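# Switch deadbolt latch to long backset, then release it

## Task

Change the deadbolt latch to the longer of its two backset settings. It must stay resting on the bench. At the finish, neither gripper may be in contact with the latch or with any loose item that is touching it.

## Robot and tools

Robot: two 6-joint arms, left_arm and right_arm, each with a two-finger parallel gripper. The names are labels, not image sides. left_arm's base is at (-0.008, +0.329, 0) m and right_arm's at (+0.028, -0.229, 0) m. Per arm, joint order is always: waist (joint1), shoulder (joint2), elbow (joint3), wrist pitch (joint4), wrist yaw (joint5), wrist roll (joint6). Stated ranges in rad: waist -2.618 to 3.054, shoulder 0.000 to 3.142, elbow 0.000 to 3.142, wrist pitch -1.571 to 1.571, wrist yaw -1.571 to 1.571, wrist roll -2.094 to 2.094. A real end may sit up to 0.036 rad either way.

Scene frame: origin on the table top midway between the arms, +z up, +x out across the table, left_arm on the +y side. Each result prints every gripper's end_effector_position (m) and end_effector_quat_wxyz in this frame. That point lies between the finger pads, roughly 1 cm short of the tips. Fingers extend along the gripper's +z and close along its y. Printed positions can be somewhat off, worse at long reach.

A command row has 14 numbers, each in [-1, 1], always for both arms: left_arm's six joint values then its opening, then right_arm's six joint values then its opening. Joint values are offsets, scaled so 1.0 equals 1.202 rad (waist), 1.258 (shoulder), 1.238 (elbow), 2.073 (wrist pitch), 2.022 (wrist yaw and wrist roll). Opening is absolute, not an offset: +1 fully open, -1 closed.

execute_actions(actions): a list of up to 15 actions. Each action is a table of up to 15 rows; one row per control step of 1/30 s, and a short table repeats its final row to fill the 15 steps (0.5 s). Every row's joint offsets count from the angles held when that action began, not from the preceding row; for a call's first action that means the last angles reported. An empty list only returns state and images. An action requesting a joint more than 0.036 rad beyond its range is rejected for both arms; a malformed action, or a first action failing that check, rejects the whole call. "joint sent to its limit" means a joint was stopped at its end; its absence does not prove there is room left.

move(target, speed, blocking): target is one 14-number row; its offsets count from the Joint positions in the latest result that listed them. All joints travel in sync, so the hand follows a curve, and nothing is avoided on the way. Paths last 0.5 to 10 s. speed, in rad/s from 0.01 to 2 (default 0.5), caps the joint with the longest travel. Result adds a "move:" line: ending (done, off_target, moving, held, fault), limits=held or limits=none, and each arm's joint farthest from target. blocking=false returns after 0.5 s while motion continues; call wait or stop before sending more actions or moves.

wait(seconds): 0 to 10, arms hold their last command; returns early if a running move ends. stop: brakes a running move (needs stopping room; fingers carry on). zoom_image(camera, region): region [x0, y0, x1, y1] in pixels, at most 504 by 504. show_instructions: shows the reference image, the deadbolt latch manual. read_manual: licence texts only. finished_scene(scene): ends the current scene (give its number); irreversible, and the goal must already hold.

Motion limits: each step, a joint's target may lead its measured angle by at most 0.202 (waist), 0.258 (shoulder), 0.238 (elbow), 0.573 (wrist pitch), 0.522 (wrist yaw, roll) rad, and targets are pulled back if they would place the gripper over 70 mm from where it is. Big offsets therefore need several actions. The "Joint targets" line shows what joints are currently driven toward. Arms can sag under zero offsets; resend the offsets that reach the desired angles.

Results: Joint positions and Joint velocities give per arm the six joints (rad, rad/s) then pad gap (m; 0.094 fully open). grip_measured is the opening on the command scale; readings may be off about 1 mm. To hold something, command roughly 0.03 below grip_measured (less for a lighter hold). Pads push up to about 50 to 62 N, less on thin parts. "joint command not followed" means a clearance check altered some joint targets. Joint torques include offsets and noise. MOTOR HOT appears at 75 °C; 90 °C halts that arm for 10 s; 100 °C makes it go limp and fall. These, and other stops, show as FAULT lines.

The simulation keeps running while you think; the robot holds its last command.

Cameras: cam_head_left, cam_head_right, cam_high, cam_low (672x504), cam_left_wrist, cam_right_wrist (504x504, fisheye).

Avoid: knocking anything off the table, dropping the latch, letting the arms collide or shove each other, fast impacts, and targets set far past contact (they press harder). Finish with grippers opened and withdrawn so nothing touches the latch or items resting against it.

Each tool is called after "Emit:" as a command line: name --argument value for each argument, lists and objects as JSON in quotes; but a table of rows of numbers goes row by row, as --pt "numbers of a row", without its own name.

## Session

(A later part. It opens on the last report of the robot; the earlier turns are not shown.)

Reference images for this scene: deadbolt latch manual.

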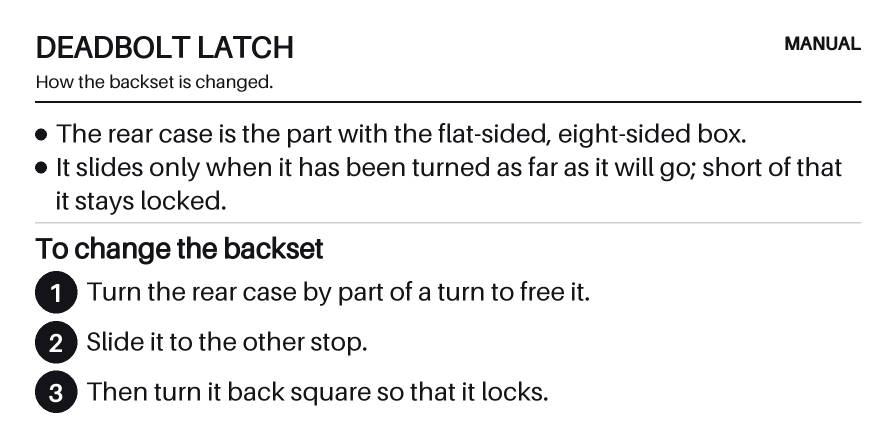

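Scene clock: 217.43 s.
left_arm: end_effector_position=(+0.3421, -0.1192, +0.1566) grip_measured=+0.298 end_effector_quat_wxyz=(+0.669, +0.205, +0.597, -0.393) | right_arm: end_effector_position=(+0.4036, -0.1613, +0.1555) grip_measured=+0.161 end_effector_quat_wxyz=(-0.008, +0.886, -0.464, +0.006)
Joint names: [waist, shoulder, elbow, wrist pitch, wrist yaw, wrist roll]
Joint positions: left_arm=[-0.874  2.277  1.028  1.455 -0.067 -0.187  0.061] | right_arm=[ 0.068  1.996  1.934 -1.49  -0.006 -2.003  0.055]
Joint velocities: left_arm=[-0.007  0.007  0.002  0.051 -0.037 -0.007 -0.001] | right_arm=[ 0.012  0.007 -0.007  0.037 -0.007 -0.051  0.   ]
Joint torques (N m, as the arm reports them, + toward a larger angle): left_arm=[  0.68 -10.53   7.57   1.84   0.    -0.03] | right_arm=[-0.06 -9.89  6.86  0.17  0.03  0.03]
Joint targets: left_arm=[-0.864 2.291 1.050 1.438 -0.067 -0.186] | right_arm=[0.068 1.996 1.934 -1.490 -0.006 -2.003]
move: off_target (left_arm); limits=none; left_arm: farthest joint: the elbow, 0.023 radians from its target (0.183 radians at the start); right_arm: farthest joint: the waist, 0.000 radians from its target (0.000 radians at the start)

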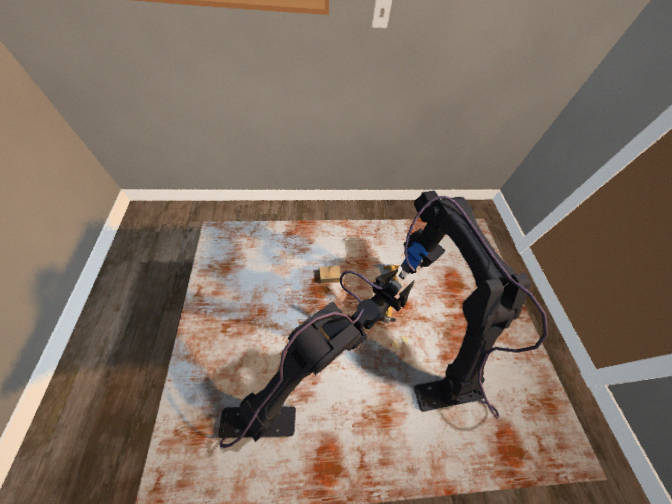

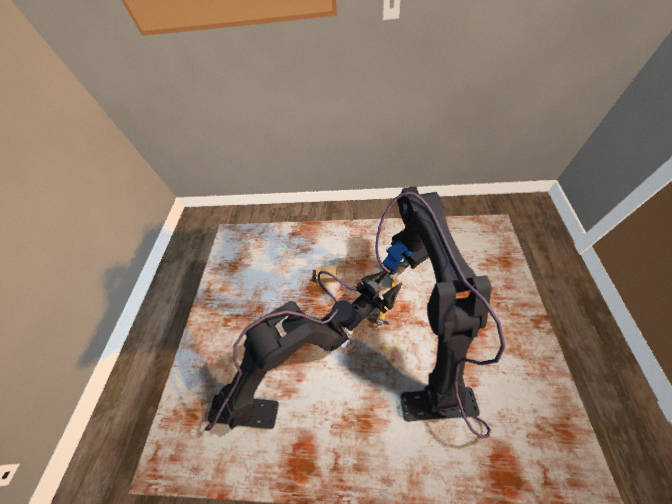

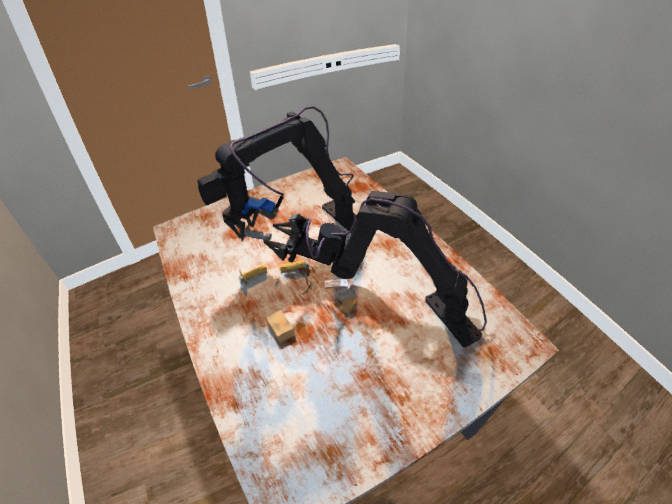

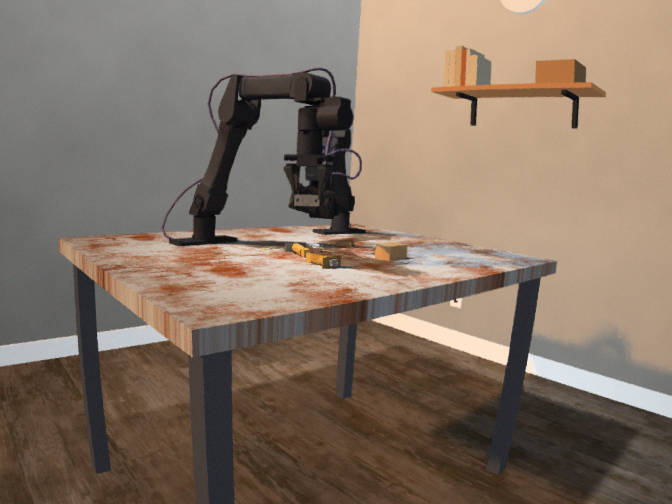

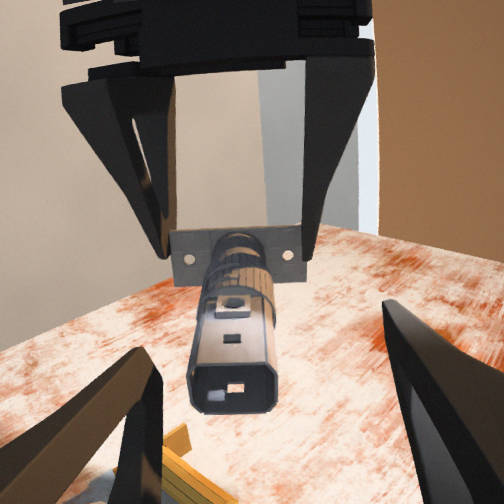

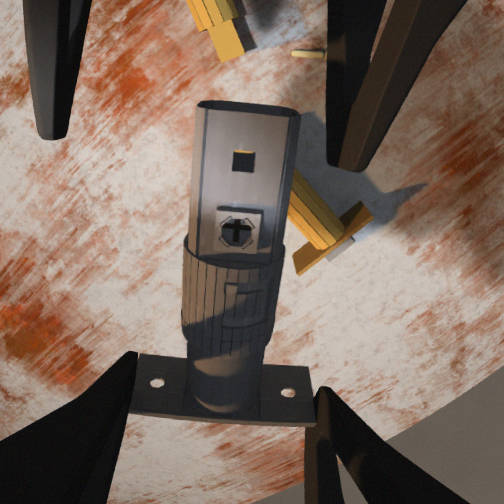

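Emit:
execute_actions --actions '[]'

Emit:
move --target '[0.02,0,0.012,-0.01,0,0,0.3, 0,0,0,0,0,0,0.08]' --speed 0.1

Scene clock: 236.07 s.
left_arm: end_effector_position=(+0.3421, -0.1193, +0.1564) grip_measured=+0.298 end_effector_quat_wxyz=(+0.669, +0.205, +0.597, -0.393) | right_arm: end_effector_position=(+0.4036, -0.1613, +0.1555) grip_measured=+0.161 end_effector_quat_wxyz=(-0.008, +0.886, -0.464, +0.006)
Joint names: [waist, shoulder, elbow, wrist pitch, wrist yaw, wrist roll]
Joint positions: left_arm=[-0.874  2.277  1.028  1.455 -0.067 -0.187  0.061] | right_arm=[ 0.068  1.996  1.934 -1.49  -0.006 -2.003  0.055]
Joint velocities: left_arm=[-0.002 -0.007  0.017  0.051  0.081  0.081 -0.   ] | right_arm=[-0.027  0.002 -0.012 -0.007 -0.007 -0.022  0.   ]
Joint torques (N m, as the arm reports them, + toward a larger angle): left_arm=[  0.68 -10.55   7.57   1.88  -0.02  -0.03] | right_arm=[ 0.12 -9.96  6.76  0.21 -0.01 -0.01]
Joint targets: left_arm=[-0.864 2.291 1.050 1.438 -0.067 -0.186] | right_arm=[0.068 1.996 1.934 -1.490 -0.006 -2.003]

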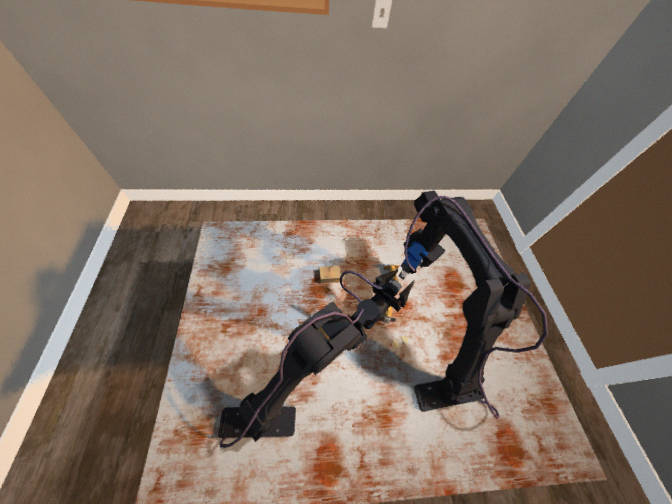

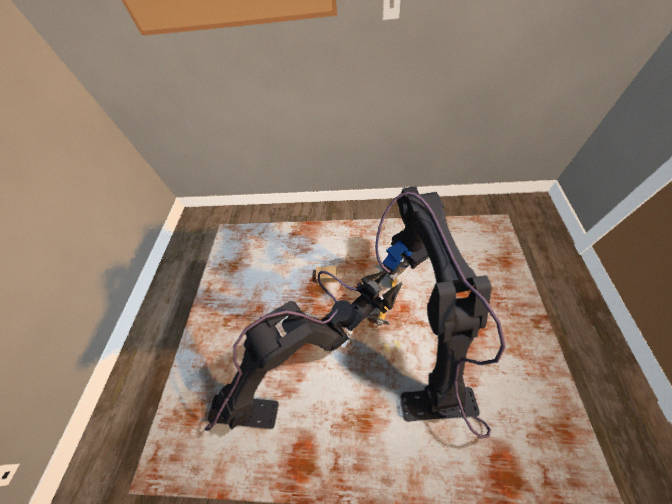

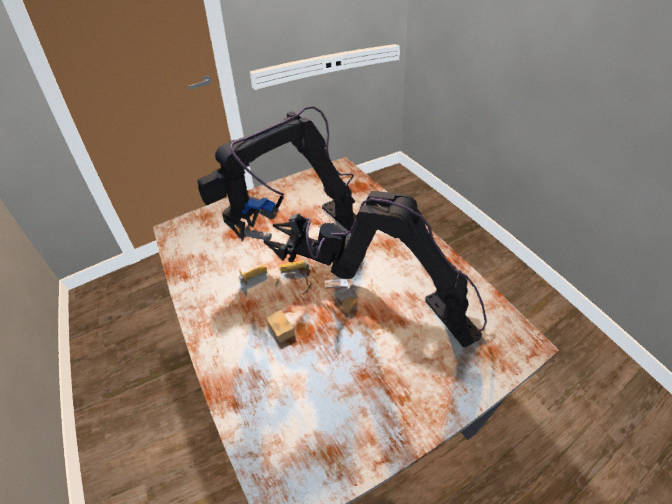

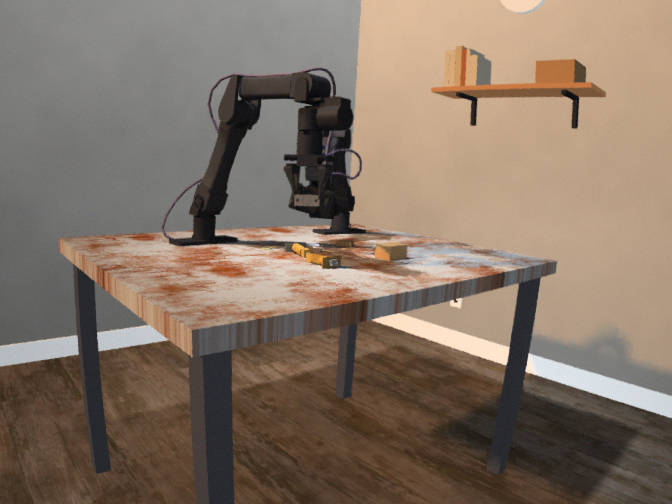

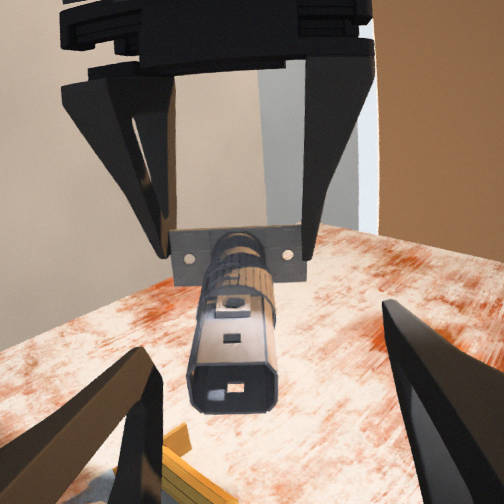

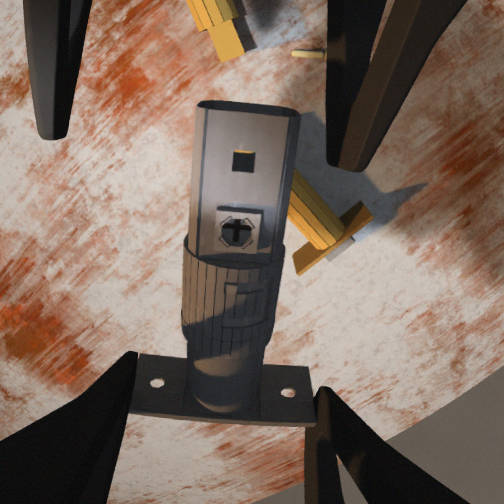

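Scene clock: 236.83 s.
left_arm: end_effector_position=(+0.3505, -0.1128, +0.1556) grip_measured=+0.298 end_effector_quat_wxyz=(+0.671, +0.200, +0.600, -0.386) | right_arm: end_effector_position=(+0.4036, -0.1613, +0.1555) grip_measured=+0.161 end_effector_quat_wxyz=(-0.008, +0.886, -0.464, +0.006)
Joint names: [waist, shoulder, elbow, wrist pitch, wrist yaw, wrist roll]
Joint positions: left_arm=[-0.855  2.277  1.028  1.451 -0.067 -0.187  0.061] | right_arm=[ 0.068  1.996  1.934 -1.49  -0.006 -2.003  0.055]
Joint velocities: left_arm=[-0.017  0.007 -0.017 -0.007  0.007  0.066 -0.002] | right_arm=[ 0.007  0.002 -0.007  0.007 -0.007  0.007 -0.001]
Joint torques (N m, as the arm reports them, + toward a larger angle): left_arm=[  0.3  -11.67   6.93   1.89   0.01  -0.04] | right_arm=[-0.03 -9.91  6.79  0.17  0.    0.01]
Joint targets: left_arm=[-0.850 2.277 1.042 1.434 -0.067 -0.187] | right_arm=[0.068 1.996 1.934 -1.490 -0.006 -2.003]
move: done; limits=none; left_arm: farthest joint: the wrist pitch, 0.017 radians from its target (0.020 radians at the start); right_arm: farthest joint: the waist, 0.000 radians from its target (0.000 radians at the start)

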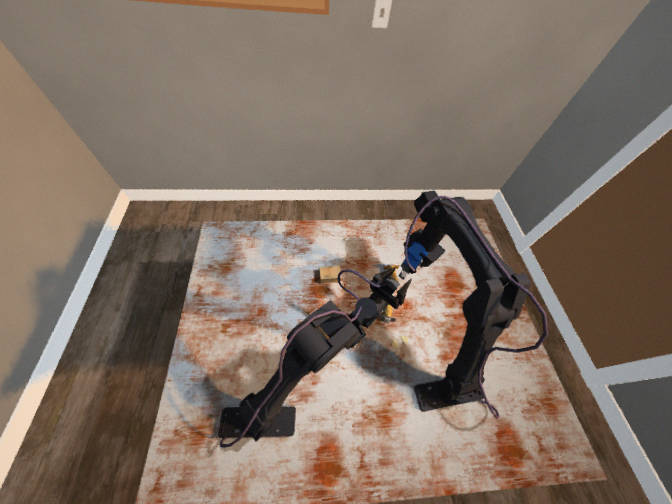

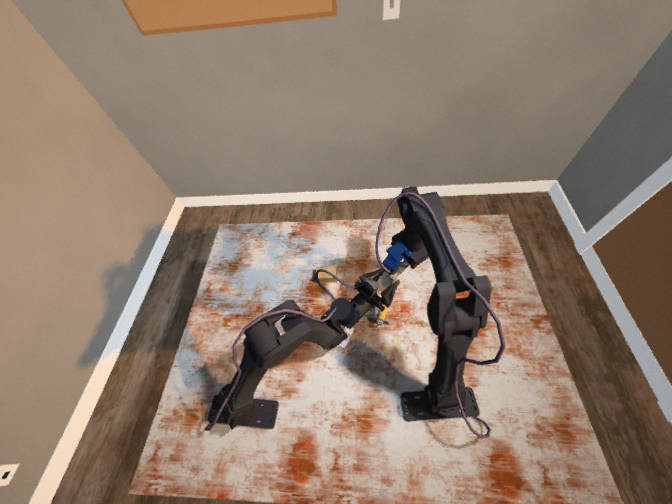

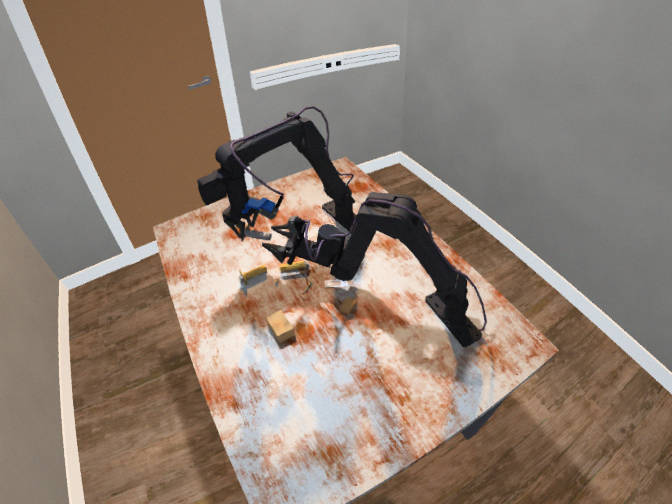

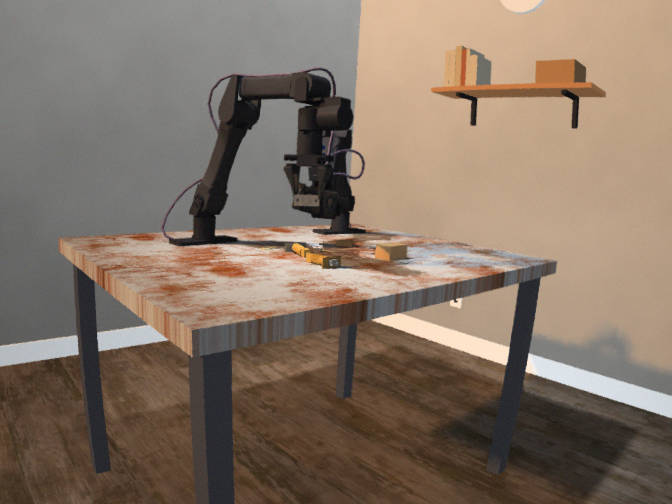

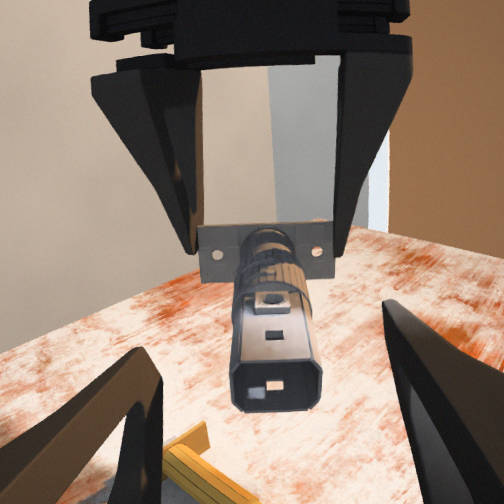

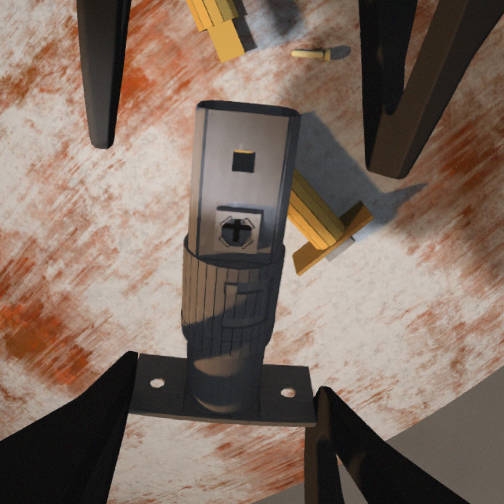

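Emit:
move --target '[0,0.045,0.062,-0.014,0,0,0.3, 0,0,0,0,0,0,0.08]' --speed 0.1

Scene clock: 248.20 s.
left_arm: end_effector_position=(+0.3571, -0.1213, +0.1485) grip_measured=+0.298 end_effector_quat_wxyz=(+0.671, +0.200, +0.601, -0.386) | right_arm: end_effector_position=(+0.4036, -0.1613, +0.1555) grip_measured=+0.161 end_effector_quat_wxyz=(-0.008, +0.886, -0.464, +0.006)
Joint names: [waist, shoulder, elbow, wrist pitch, wrist yaw, wrist roll]
Joint positions: left_arm=[-0.855  2.321  1.081  1.439 -0.067 -0.187  0.061] | right_arm=[ 0.068  1.996  1.934 -1.49  -0.006 -2.003  0.055]
Joint velocities: left_arm=[ 0.007 -0.002 -0.002 -0.022  0.022  0.051  0.   ] | right_arm=[-0.002 -0.007 -0.012 -0.007 -0.051  0.037 -0.   ]
Joint torques (N m, as the arm reports them, + toward a larger angle): left_arm=[ -0.03 -10.98   7.67   1.87   0.    -0.04] | right_arm=[ -0.16 -10.04   6.74   0.19  -0.01   0.03]
Joint targets: left_arm=[-0.855 2.334 1.104 1.422 -0.067 -0.187] | right_arm=[0.068 1.996 1.934 -1.490 -0.006 -2.003]
move: off_target (left_arm); limits=none; left_arm: farthest joint: the elbow, 0.024 radians from its target (0.077 radians at the start); right_arm: farthest joint: the waist, 0.000 radians from its target (0.000 radians at the start)

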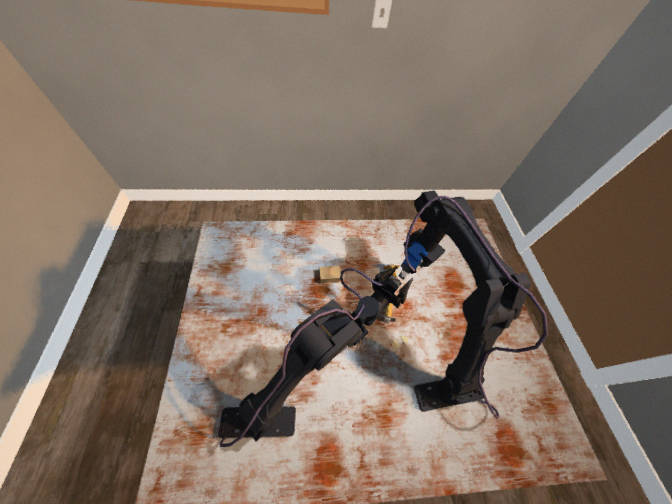

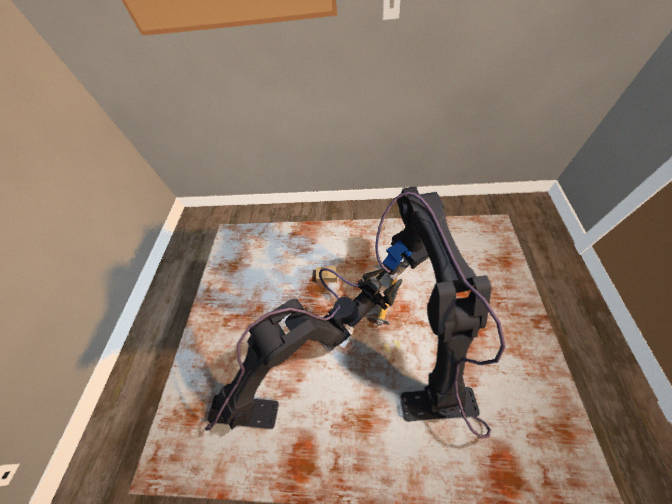

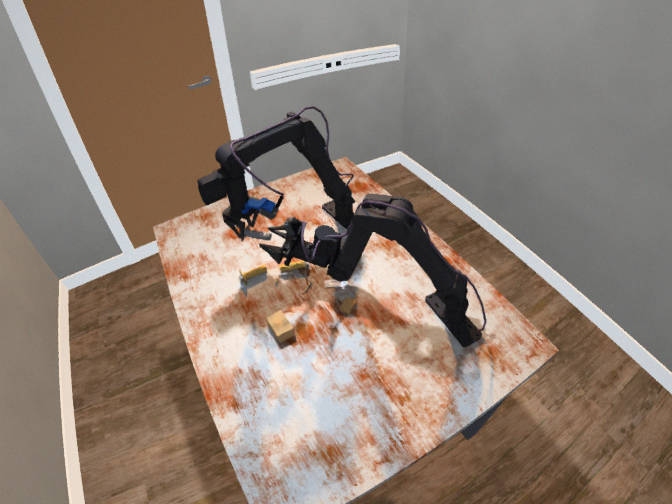

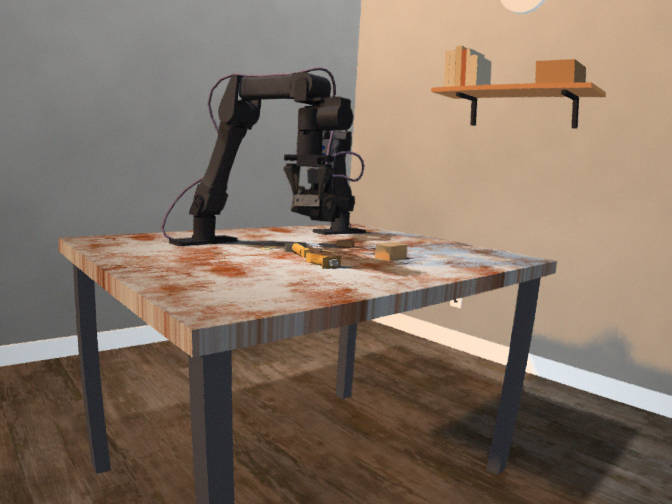

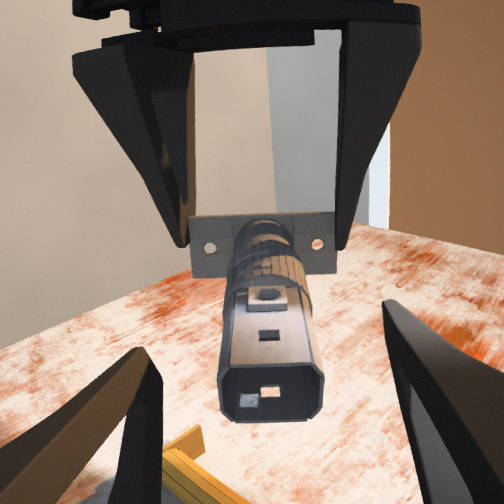

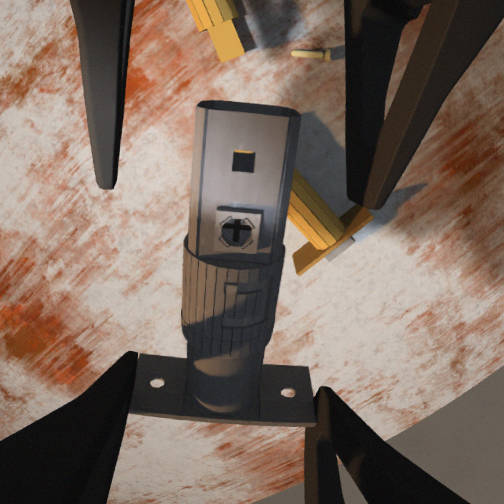

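Emit:
move --target '[0,0.022,0.045,-0.005,0,0,0.3, 0,0,0,0,0,0,0.08]' --speed 0.1

Emit:
execute_actions --actions '[[[0,0,0,0,0,0,-0.3,0,0,0,0,0,0,0.08]],[[0,0,0,0,0,0,-0.65,0,0,0,0,0,0,0.08]],[[0,0,0,0,0,0,-0.65,0,0,0,0,0,0,0.08]]]'

Scene clock: 255.37 s.
left_arm: end_effector_position=(+0.3605, -0.1257, +0.1531) grip_measured=+0.298 end_effector_quat_wxyz=(+0.675, +0.198, +0.595, -0.389) | right_arm: end_effector_position=(+0.4036, -0.1613, +0.1555) grip_measured=+0.161 end_effector_quat_wxyz=(-0.008, +0.886, -0.464, +0.006)
Joint names: [waist, shoulder, elbow, wrist pitch, wrist yaw, wrist roll]
Joint positions: left_arm=[-0.855  2.334  1.113  1.439 -0.067 -0.187  0.061] | right_arm=[ 0.068  1.996  1.934 -1.49  -0.006 -2.003  0.055]
Joint velocities: left_arm=[-0.007  0.002 -0.007 -0.022  0.095  0.095 -0.   ] | right_arm=[-0.002 -0.017 -0.002 -0.066 -0.125  0.022  0.   ]
Joint torques (N m, as the arm reports them, + toward a larger angle): left_arm=[ -0.04 -11.22   7.77   1.92   0.    -0.04] | right_arm=[ 0.07 -9.71  6.98  0.2   0.01  0.03]
Joint targets: left_arm=[-0.855 2.348 1.136 1.428 -0.067 -0.187] | right_arm=[0.068 1.996 1.934 -1.490 -0.006 -2.003]
move: off_target (left_arm); limits=none; left_arm: farthest joint: the elbow, 0.024 radians from its target (0.056 radians at the start); right_arm: farthest joint: the waist, 0.000 radians from its target (0.000 radians at the start)

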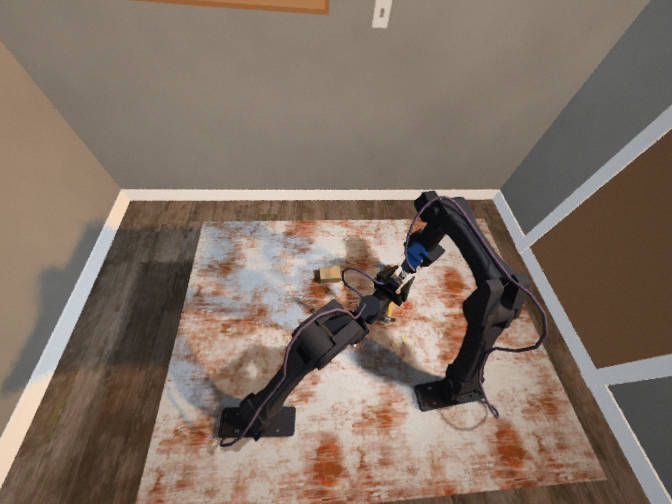

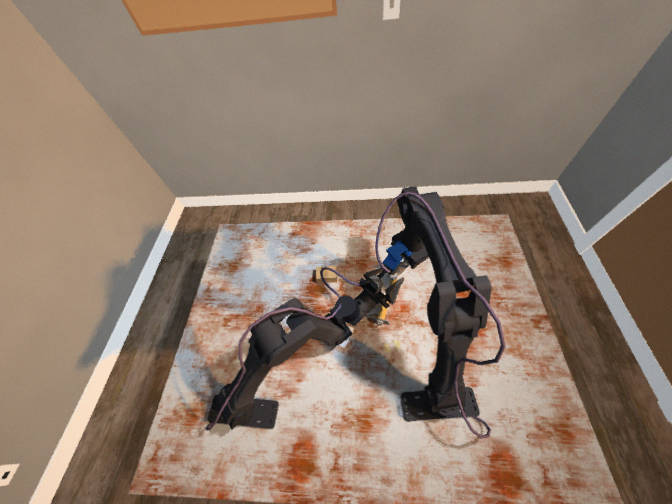

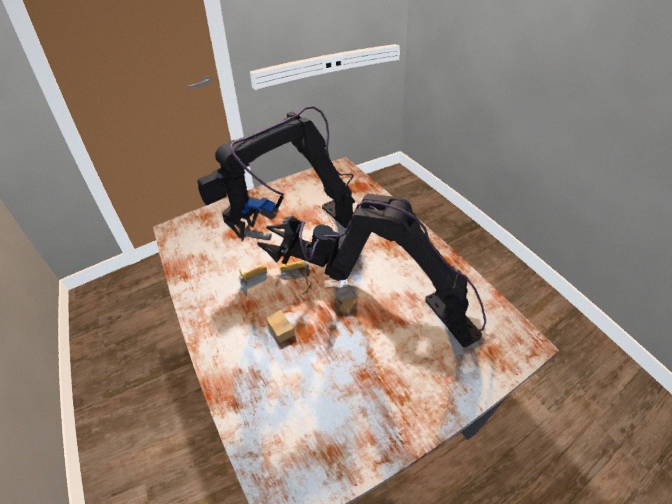

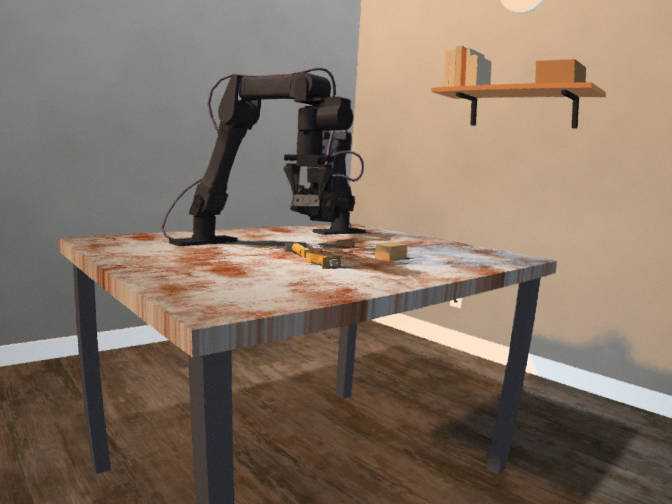

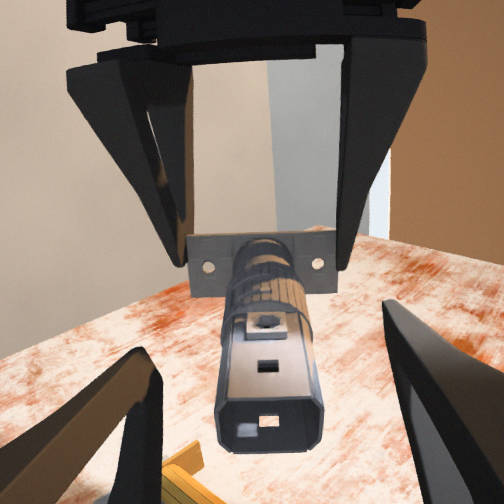

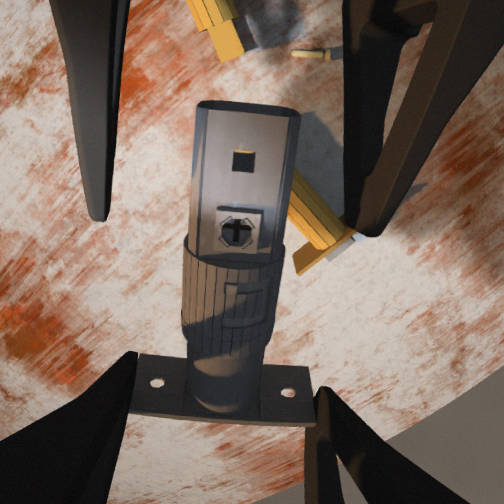

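Scene clock: 256.87 s.
left_arm: end_effector_position=(+0.3606, -0.1256, +0.1532) grip_measured=-0.532 end_effector_quat_wxyz=(+0.676, +0.198, +0.594, -0.389) | right_arm: end_effector_position=(+0.4037, -0.1613, +0.1555) grip_measured=+0.161 end_effector_quat_wxyz=(-0.008, +0.885, -0.465, +0.006)
Joint names: [waist, shoulder, elbow, wrist pitch, wrist yaw, wrist roll]
Joint positions: left_arm=[-0.855  2.334  1.113  1.439 -0.068 -0.186  0.022] | right_arm=[ 0.068  1.996  1.934 -1.49  -0.006 -2.     0.055]
Joint velocities: left_arm=[ 0.027 -0.007  0.002 -0.007 -0.037 -0.081 -0.001] | right_arm=[-0.022 -0.012  0.007  0.007 -0.066  0.051  0.   ]
Joint torques (N m, as the arm reports them, + toward a larger angle): left_arm=[  0.01 -12.28   5.83   2.04   0.01  -0.04] | right_arm=[-0.09 -9.89  6.96  0.18  0.   -0.02]
Joint targets: left_arm=[-0.855 2.334 1.113 1.439 -0.068 -0.186] | right_arm=[0.068 1.996 1.934 -1.490 -0.006 -2.000]

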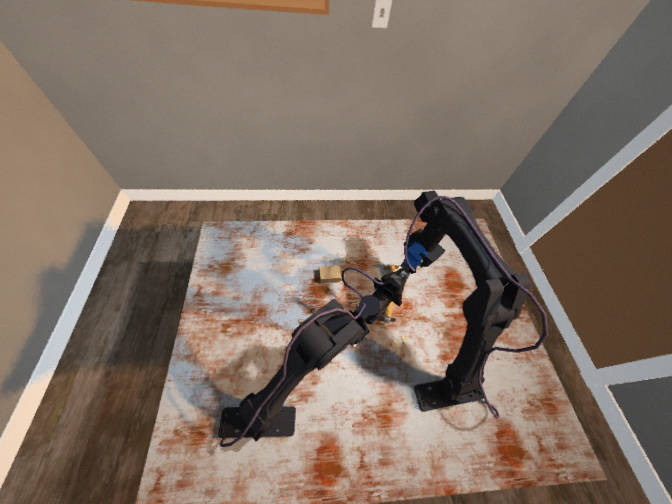

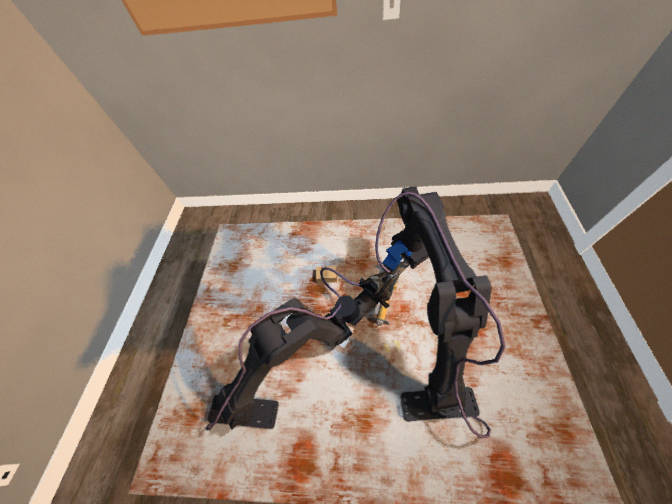

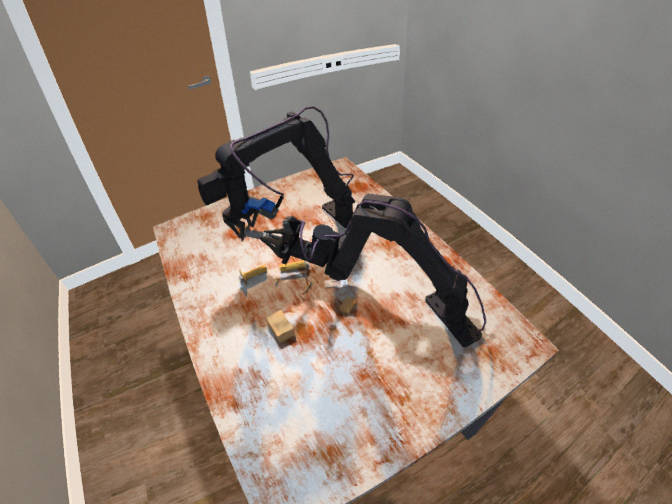

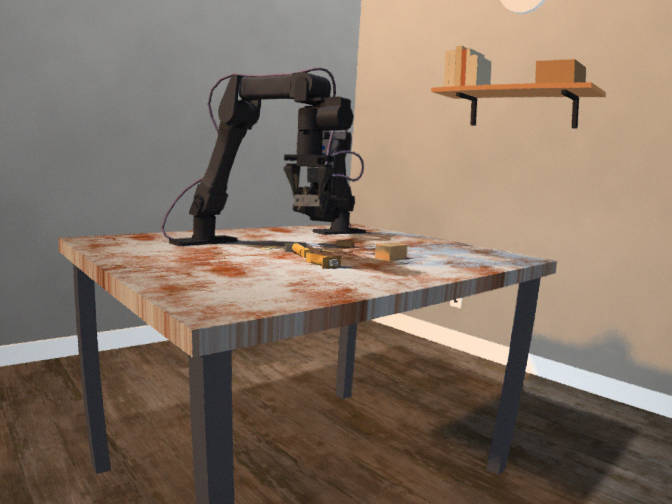

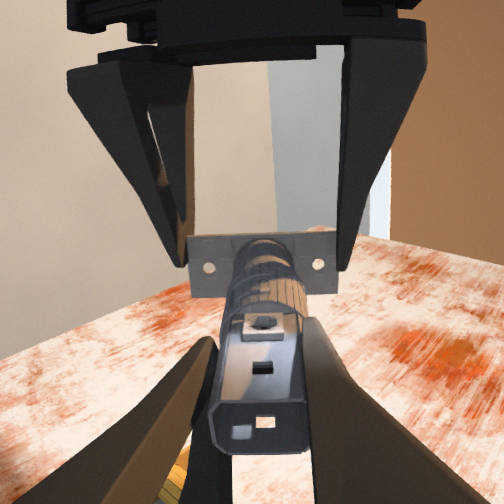

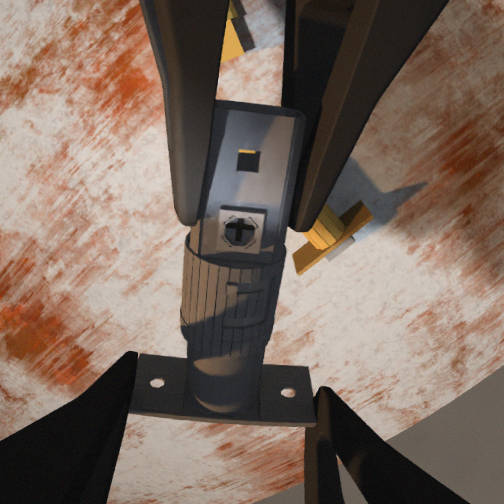

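Emit:
move --target '[0,0,0.01,0,0,0.7,-0.65, 0,0,0,0,0,0,0.07]' --speed 0.4

Scene clock: 266.63 s.
left_arm: end_effector_position=(+0.3628, -0.1247, +0.1498) grip_measured=-0.547 end_effector_quat_wxyz=(+0.766, +0.525, +0.352, +0.116) | right_arm: end_effector_position=(+0.4137, -0.1544, +0.1561) grip_measured=+0.143 end_effector_quat_wxyz=(-0.033, +0.887, -0.460, +0.015)
Joint names: [waist, shoulder, elbow, wrist pitch, wrist yaw, wrist roll]
Joint positions: left_arm=[-0.855  2.334  1.113  1.425 -0.081  1.146  0.021] | right_arm=[ 0.068  1.996  1.934 -1.445 -0.035 -2.011  0.054]
Joint velocities: left_arm=[-0.002 -0.022  0.012 -0.037  0.022  0.007 -0.   ] | right_arm=[-0.012 -0.002 -0.002 -0.066 -0.007 -0.007 -0.   ]
Joint torques (N m, as the arm reports them, + toward a larger angle): left_arm=[ -0.02 -12.29   6.81   2.2    0.09   0.73] | right_arm=[  0.01 -10.01   7.07  -0.24   0.26   0.19]
Joint targets: left_arm=[-0.855 2.334 1.125 1.439 -0.068 1.229] | right_arm=[0.068 1.996 1.934 -1.490 -0.006 -2.000]
move: off_target (left_arm, right_arm); limits=none; left_arm: farthest joint: the wrist roll, 0.083 radians from its target (1.415 radians at the start); right_arm: farthest joint: the wrist pitch, 0.045 radians from its target (0.000 radians at the start)

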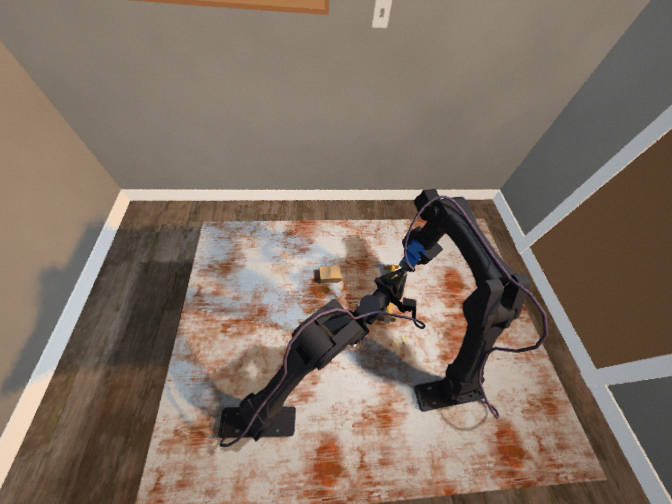

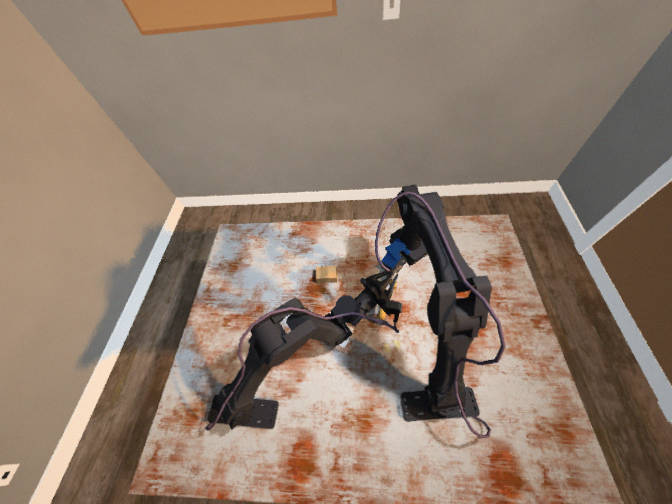

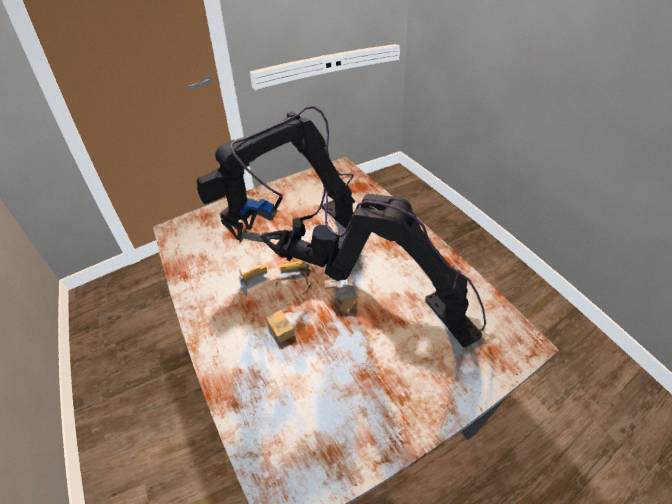

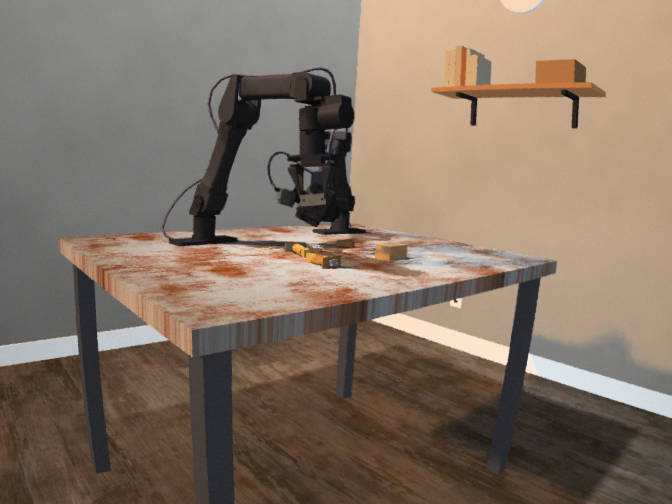

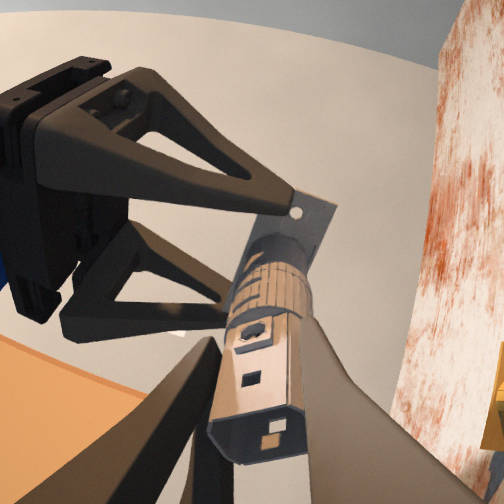

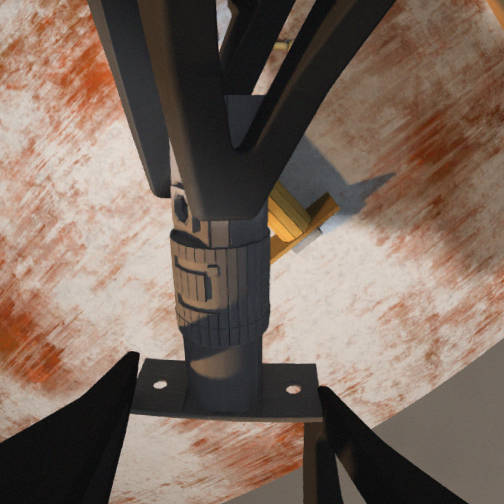

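Emit:
move --target '[0,-0.04,-0.09,0.013,0,0.04,-0.68, -0.04,0.01,0,0,0.02,0,0.05]' --speed 0.08

Scene clock: 277.53 s.
left_arm: end_effector_position=(+0.3518, -0.1099, +0.1245) grip_measured=-0.547 end_effector_quat_wxyz=(+0.737, +0.562, +0.347, +0.143) | right_arm: end_effector_position=(+0.4184, -0.1752, +0.1560) grip_measured=+0.052 end_effector_quat_wxyz=(-0.021, +0.875, -0.482, +0.027)
Joint names: [waist, shoulder, elbow, wrist pitch, wrist yaw, wrist roll]
Joint positions: left_arm=[-0.857  2.314  1.012  1.431 -0.086  1.22   0.021] | right_arm=[ 0.029  1.996  1.934 -1.44  -0.002 -2.001  0.049]
Joint velocities: left_arm=[0.007 0.012 0.017 0.007 0.051 0.051 0.   ] | right_arm=[ 0.007 -0.012 -0.002 -0.066 -0.037 -0.022 -0.001]
Joint torques (N m, as the arm reports them, + toward a larger angle): left_arm=[  0.12 -14.17   4.59   2.31   0.05   0.02] | right_arm=[-0.57 -9.14  7.01  0.21  0.08 -0.11]
Joint targets: left_arm=[-0.855 2.284 1.001 1.452 -0.081 1.227] | right_arm=[0.020 2.008 1.934 -1.445 0.006 -2.011]
move: off_target (left_arm); limits=none; left_arm: farthest joint: the shoulder, 0.030 radians from its target (0.051 radians at the start); right_arm: farthest joint: the shoulder, 0.013 radians from its target (0.013 radians at the start)

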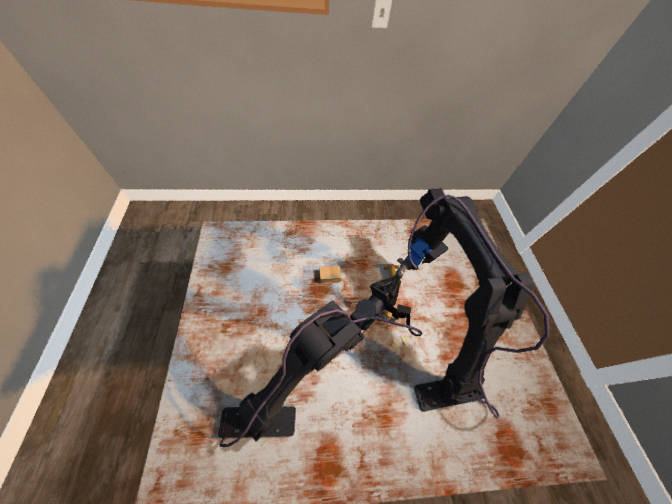

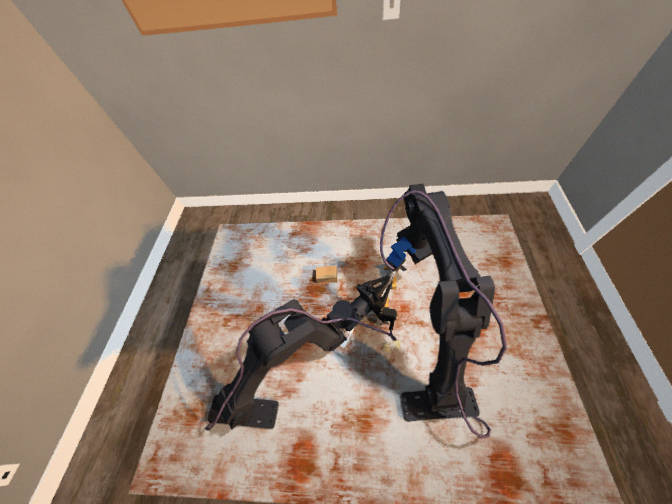

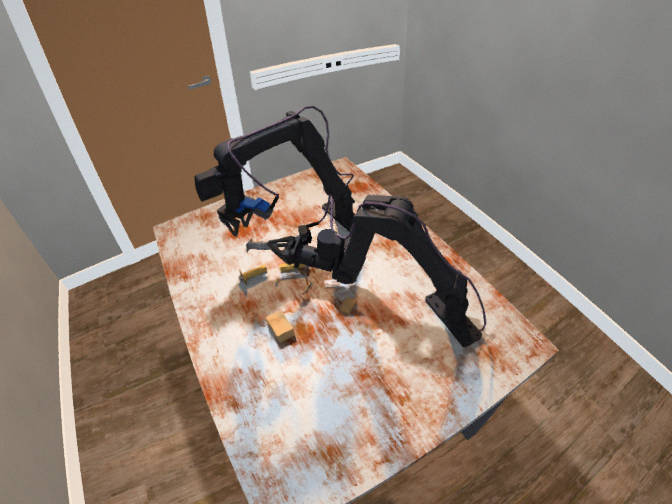

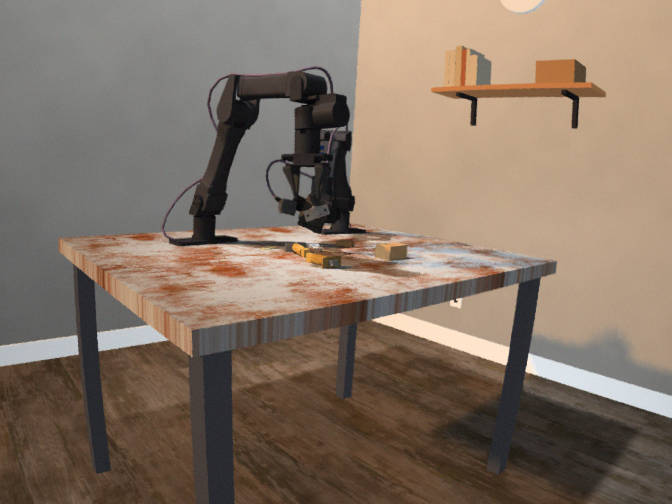

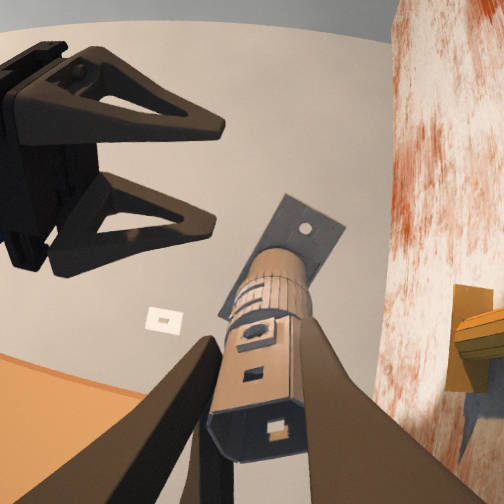

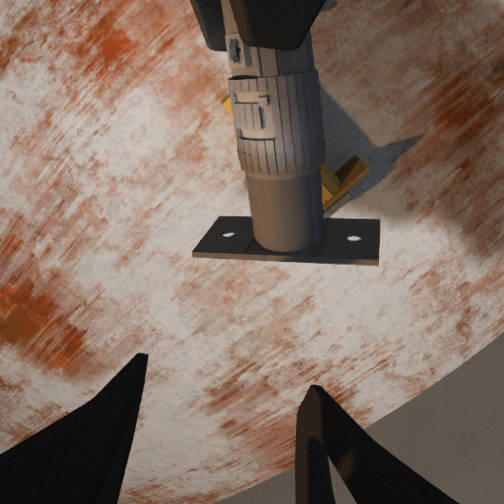

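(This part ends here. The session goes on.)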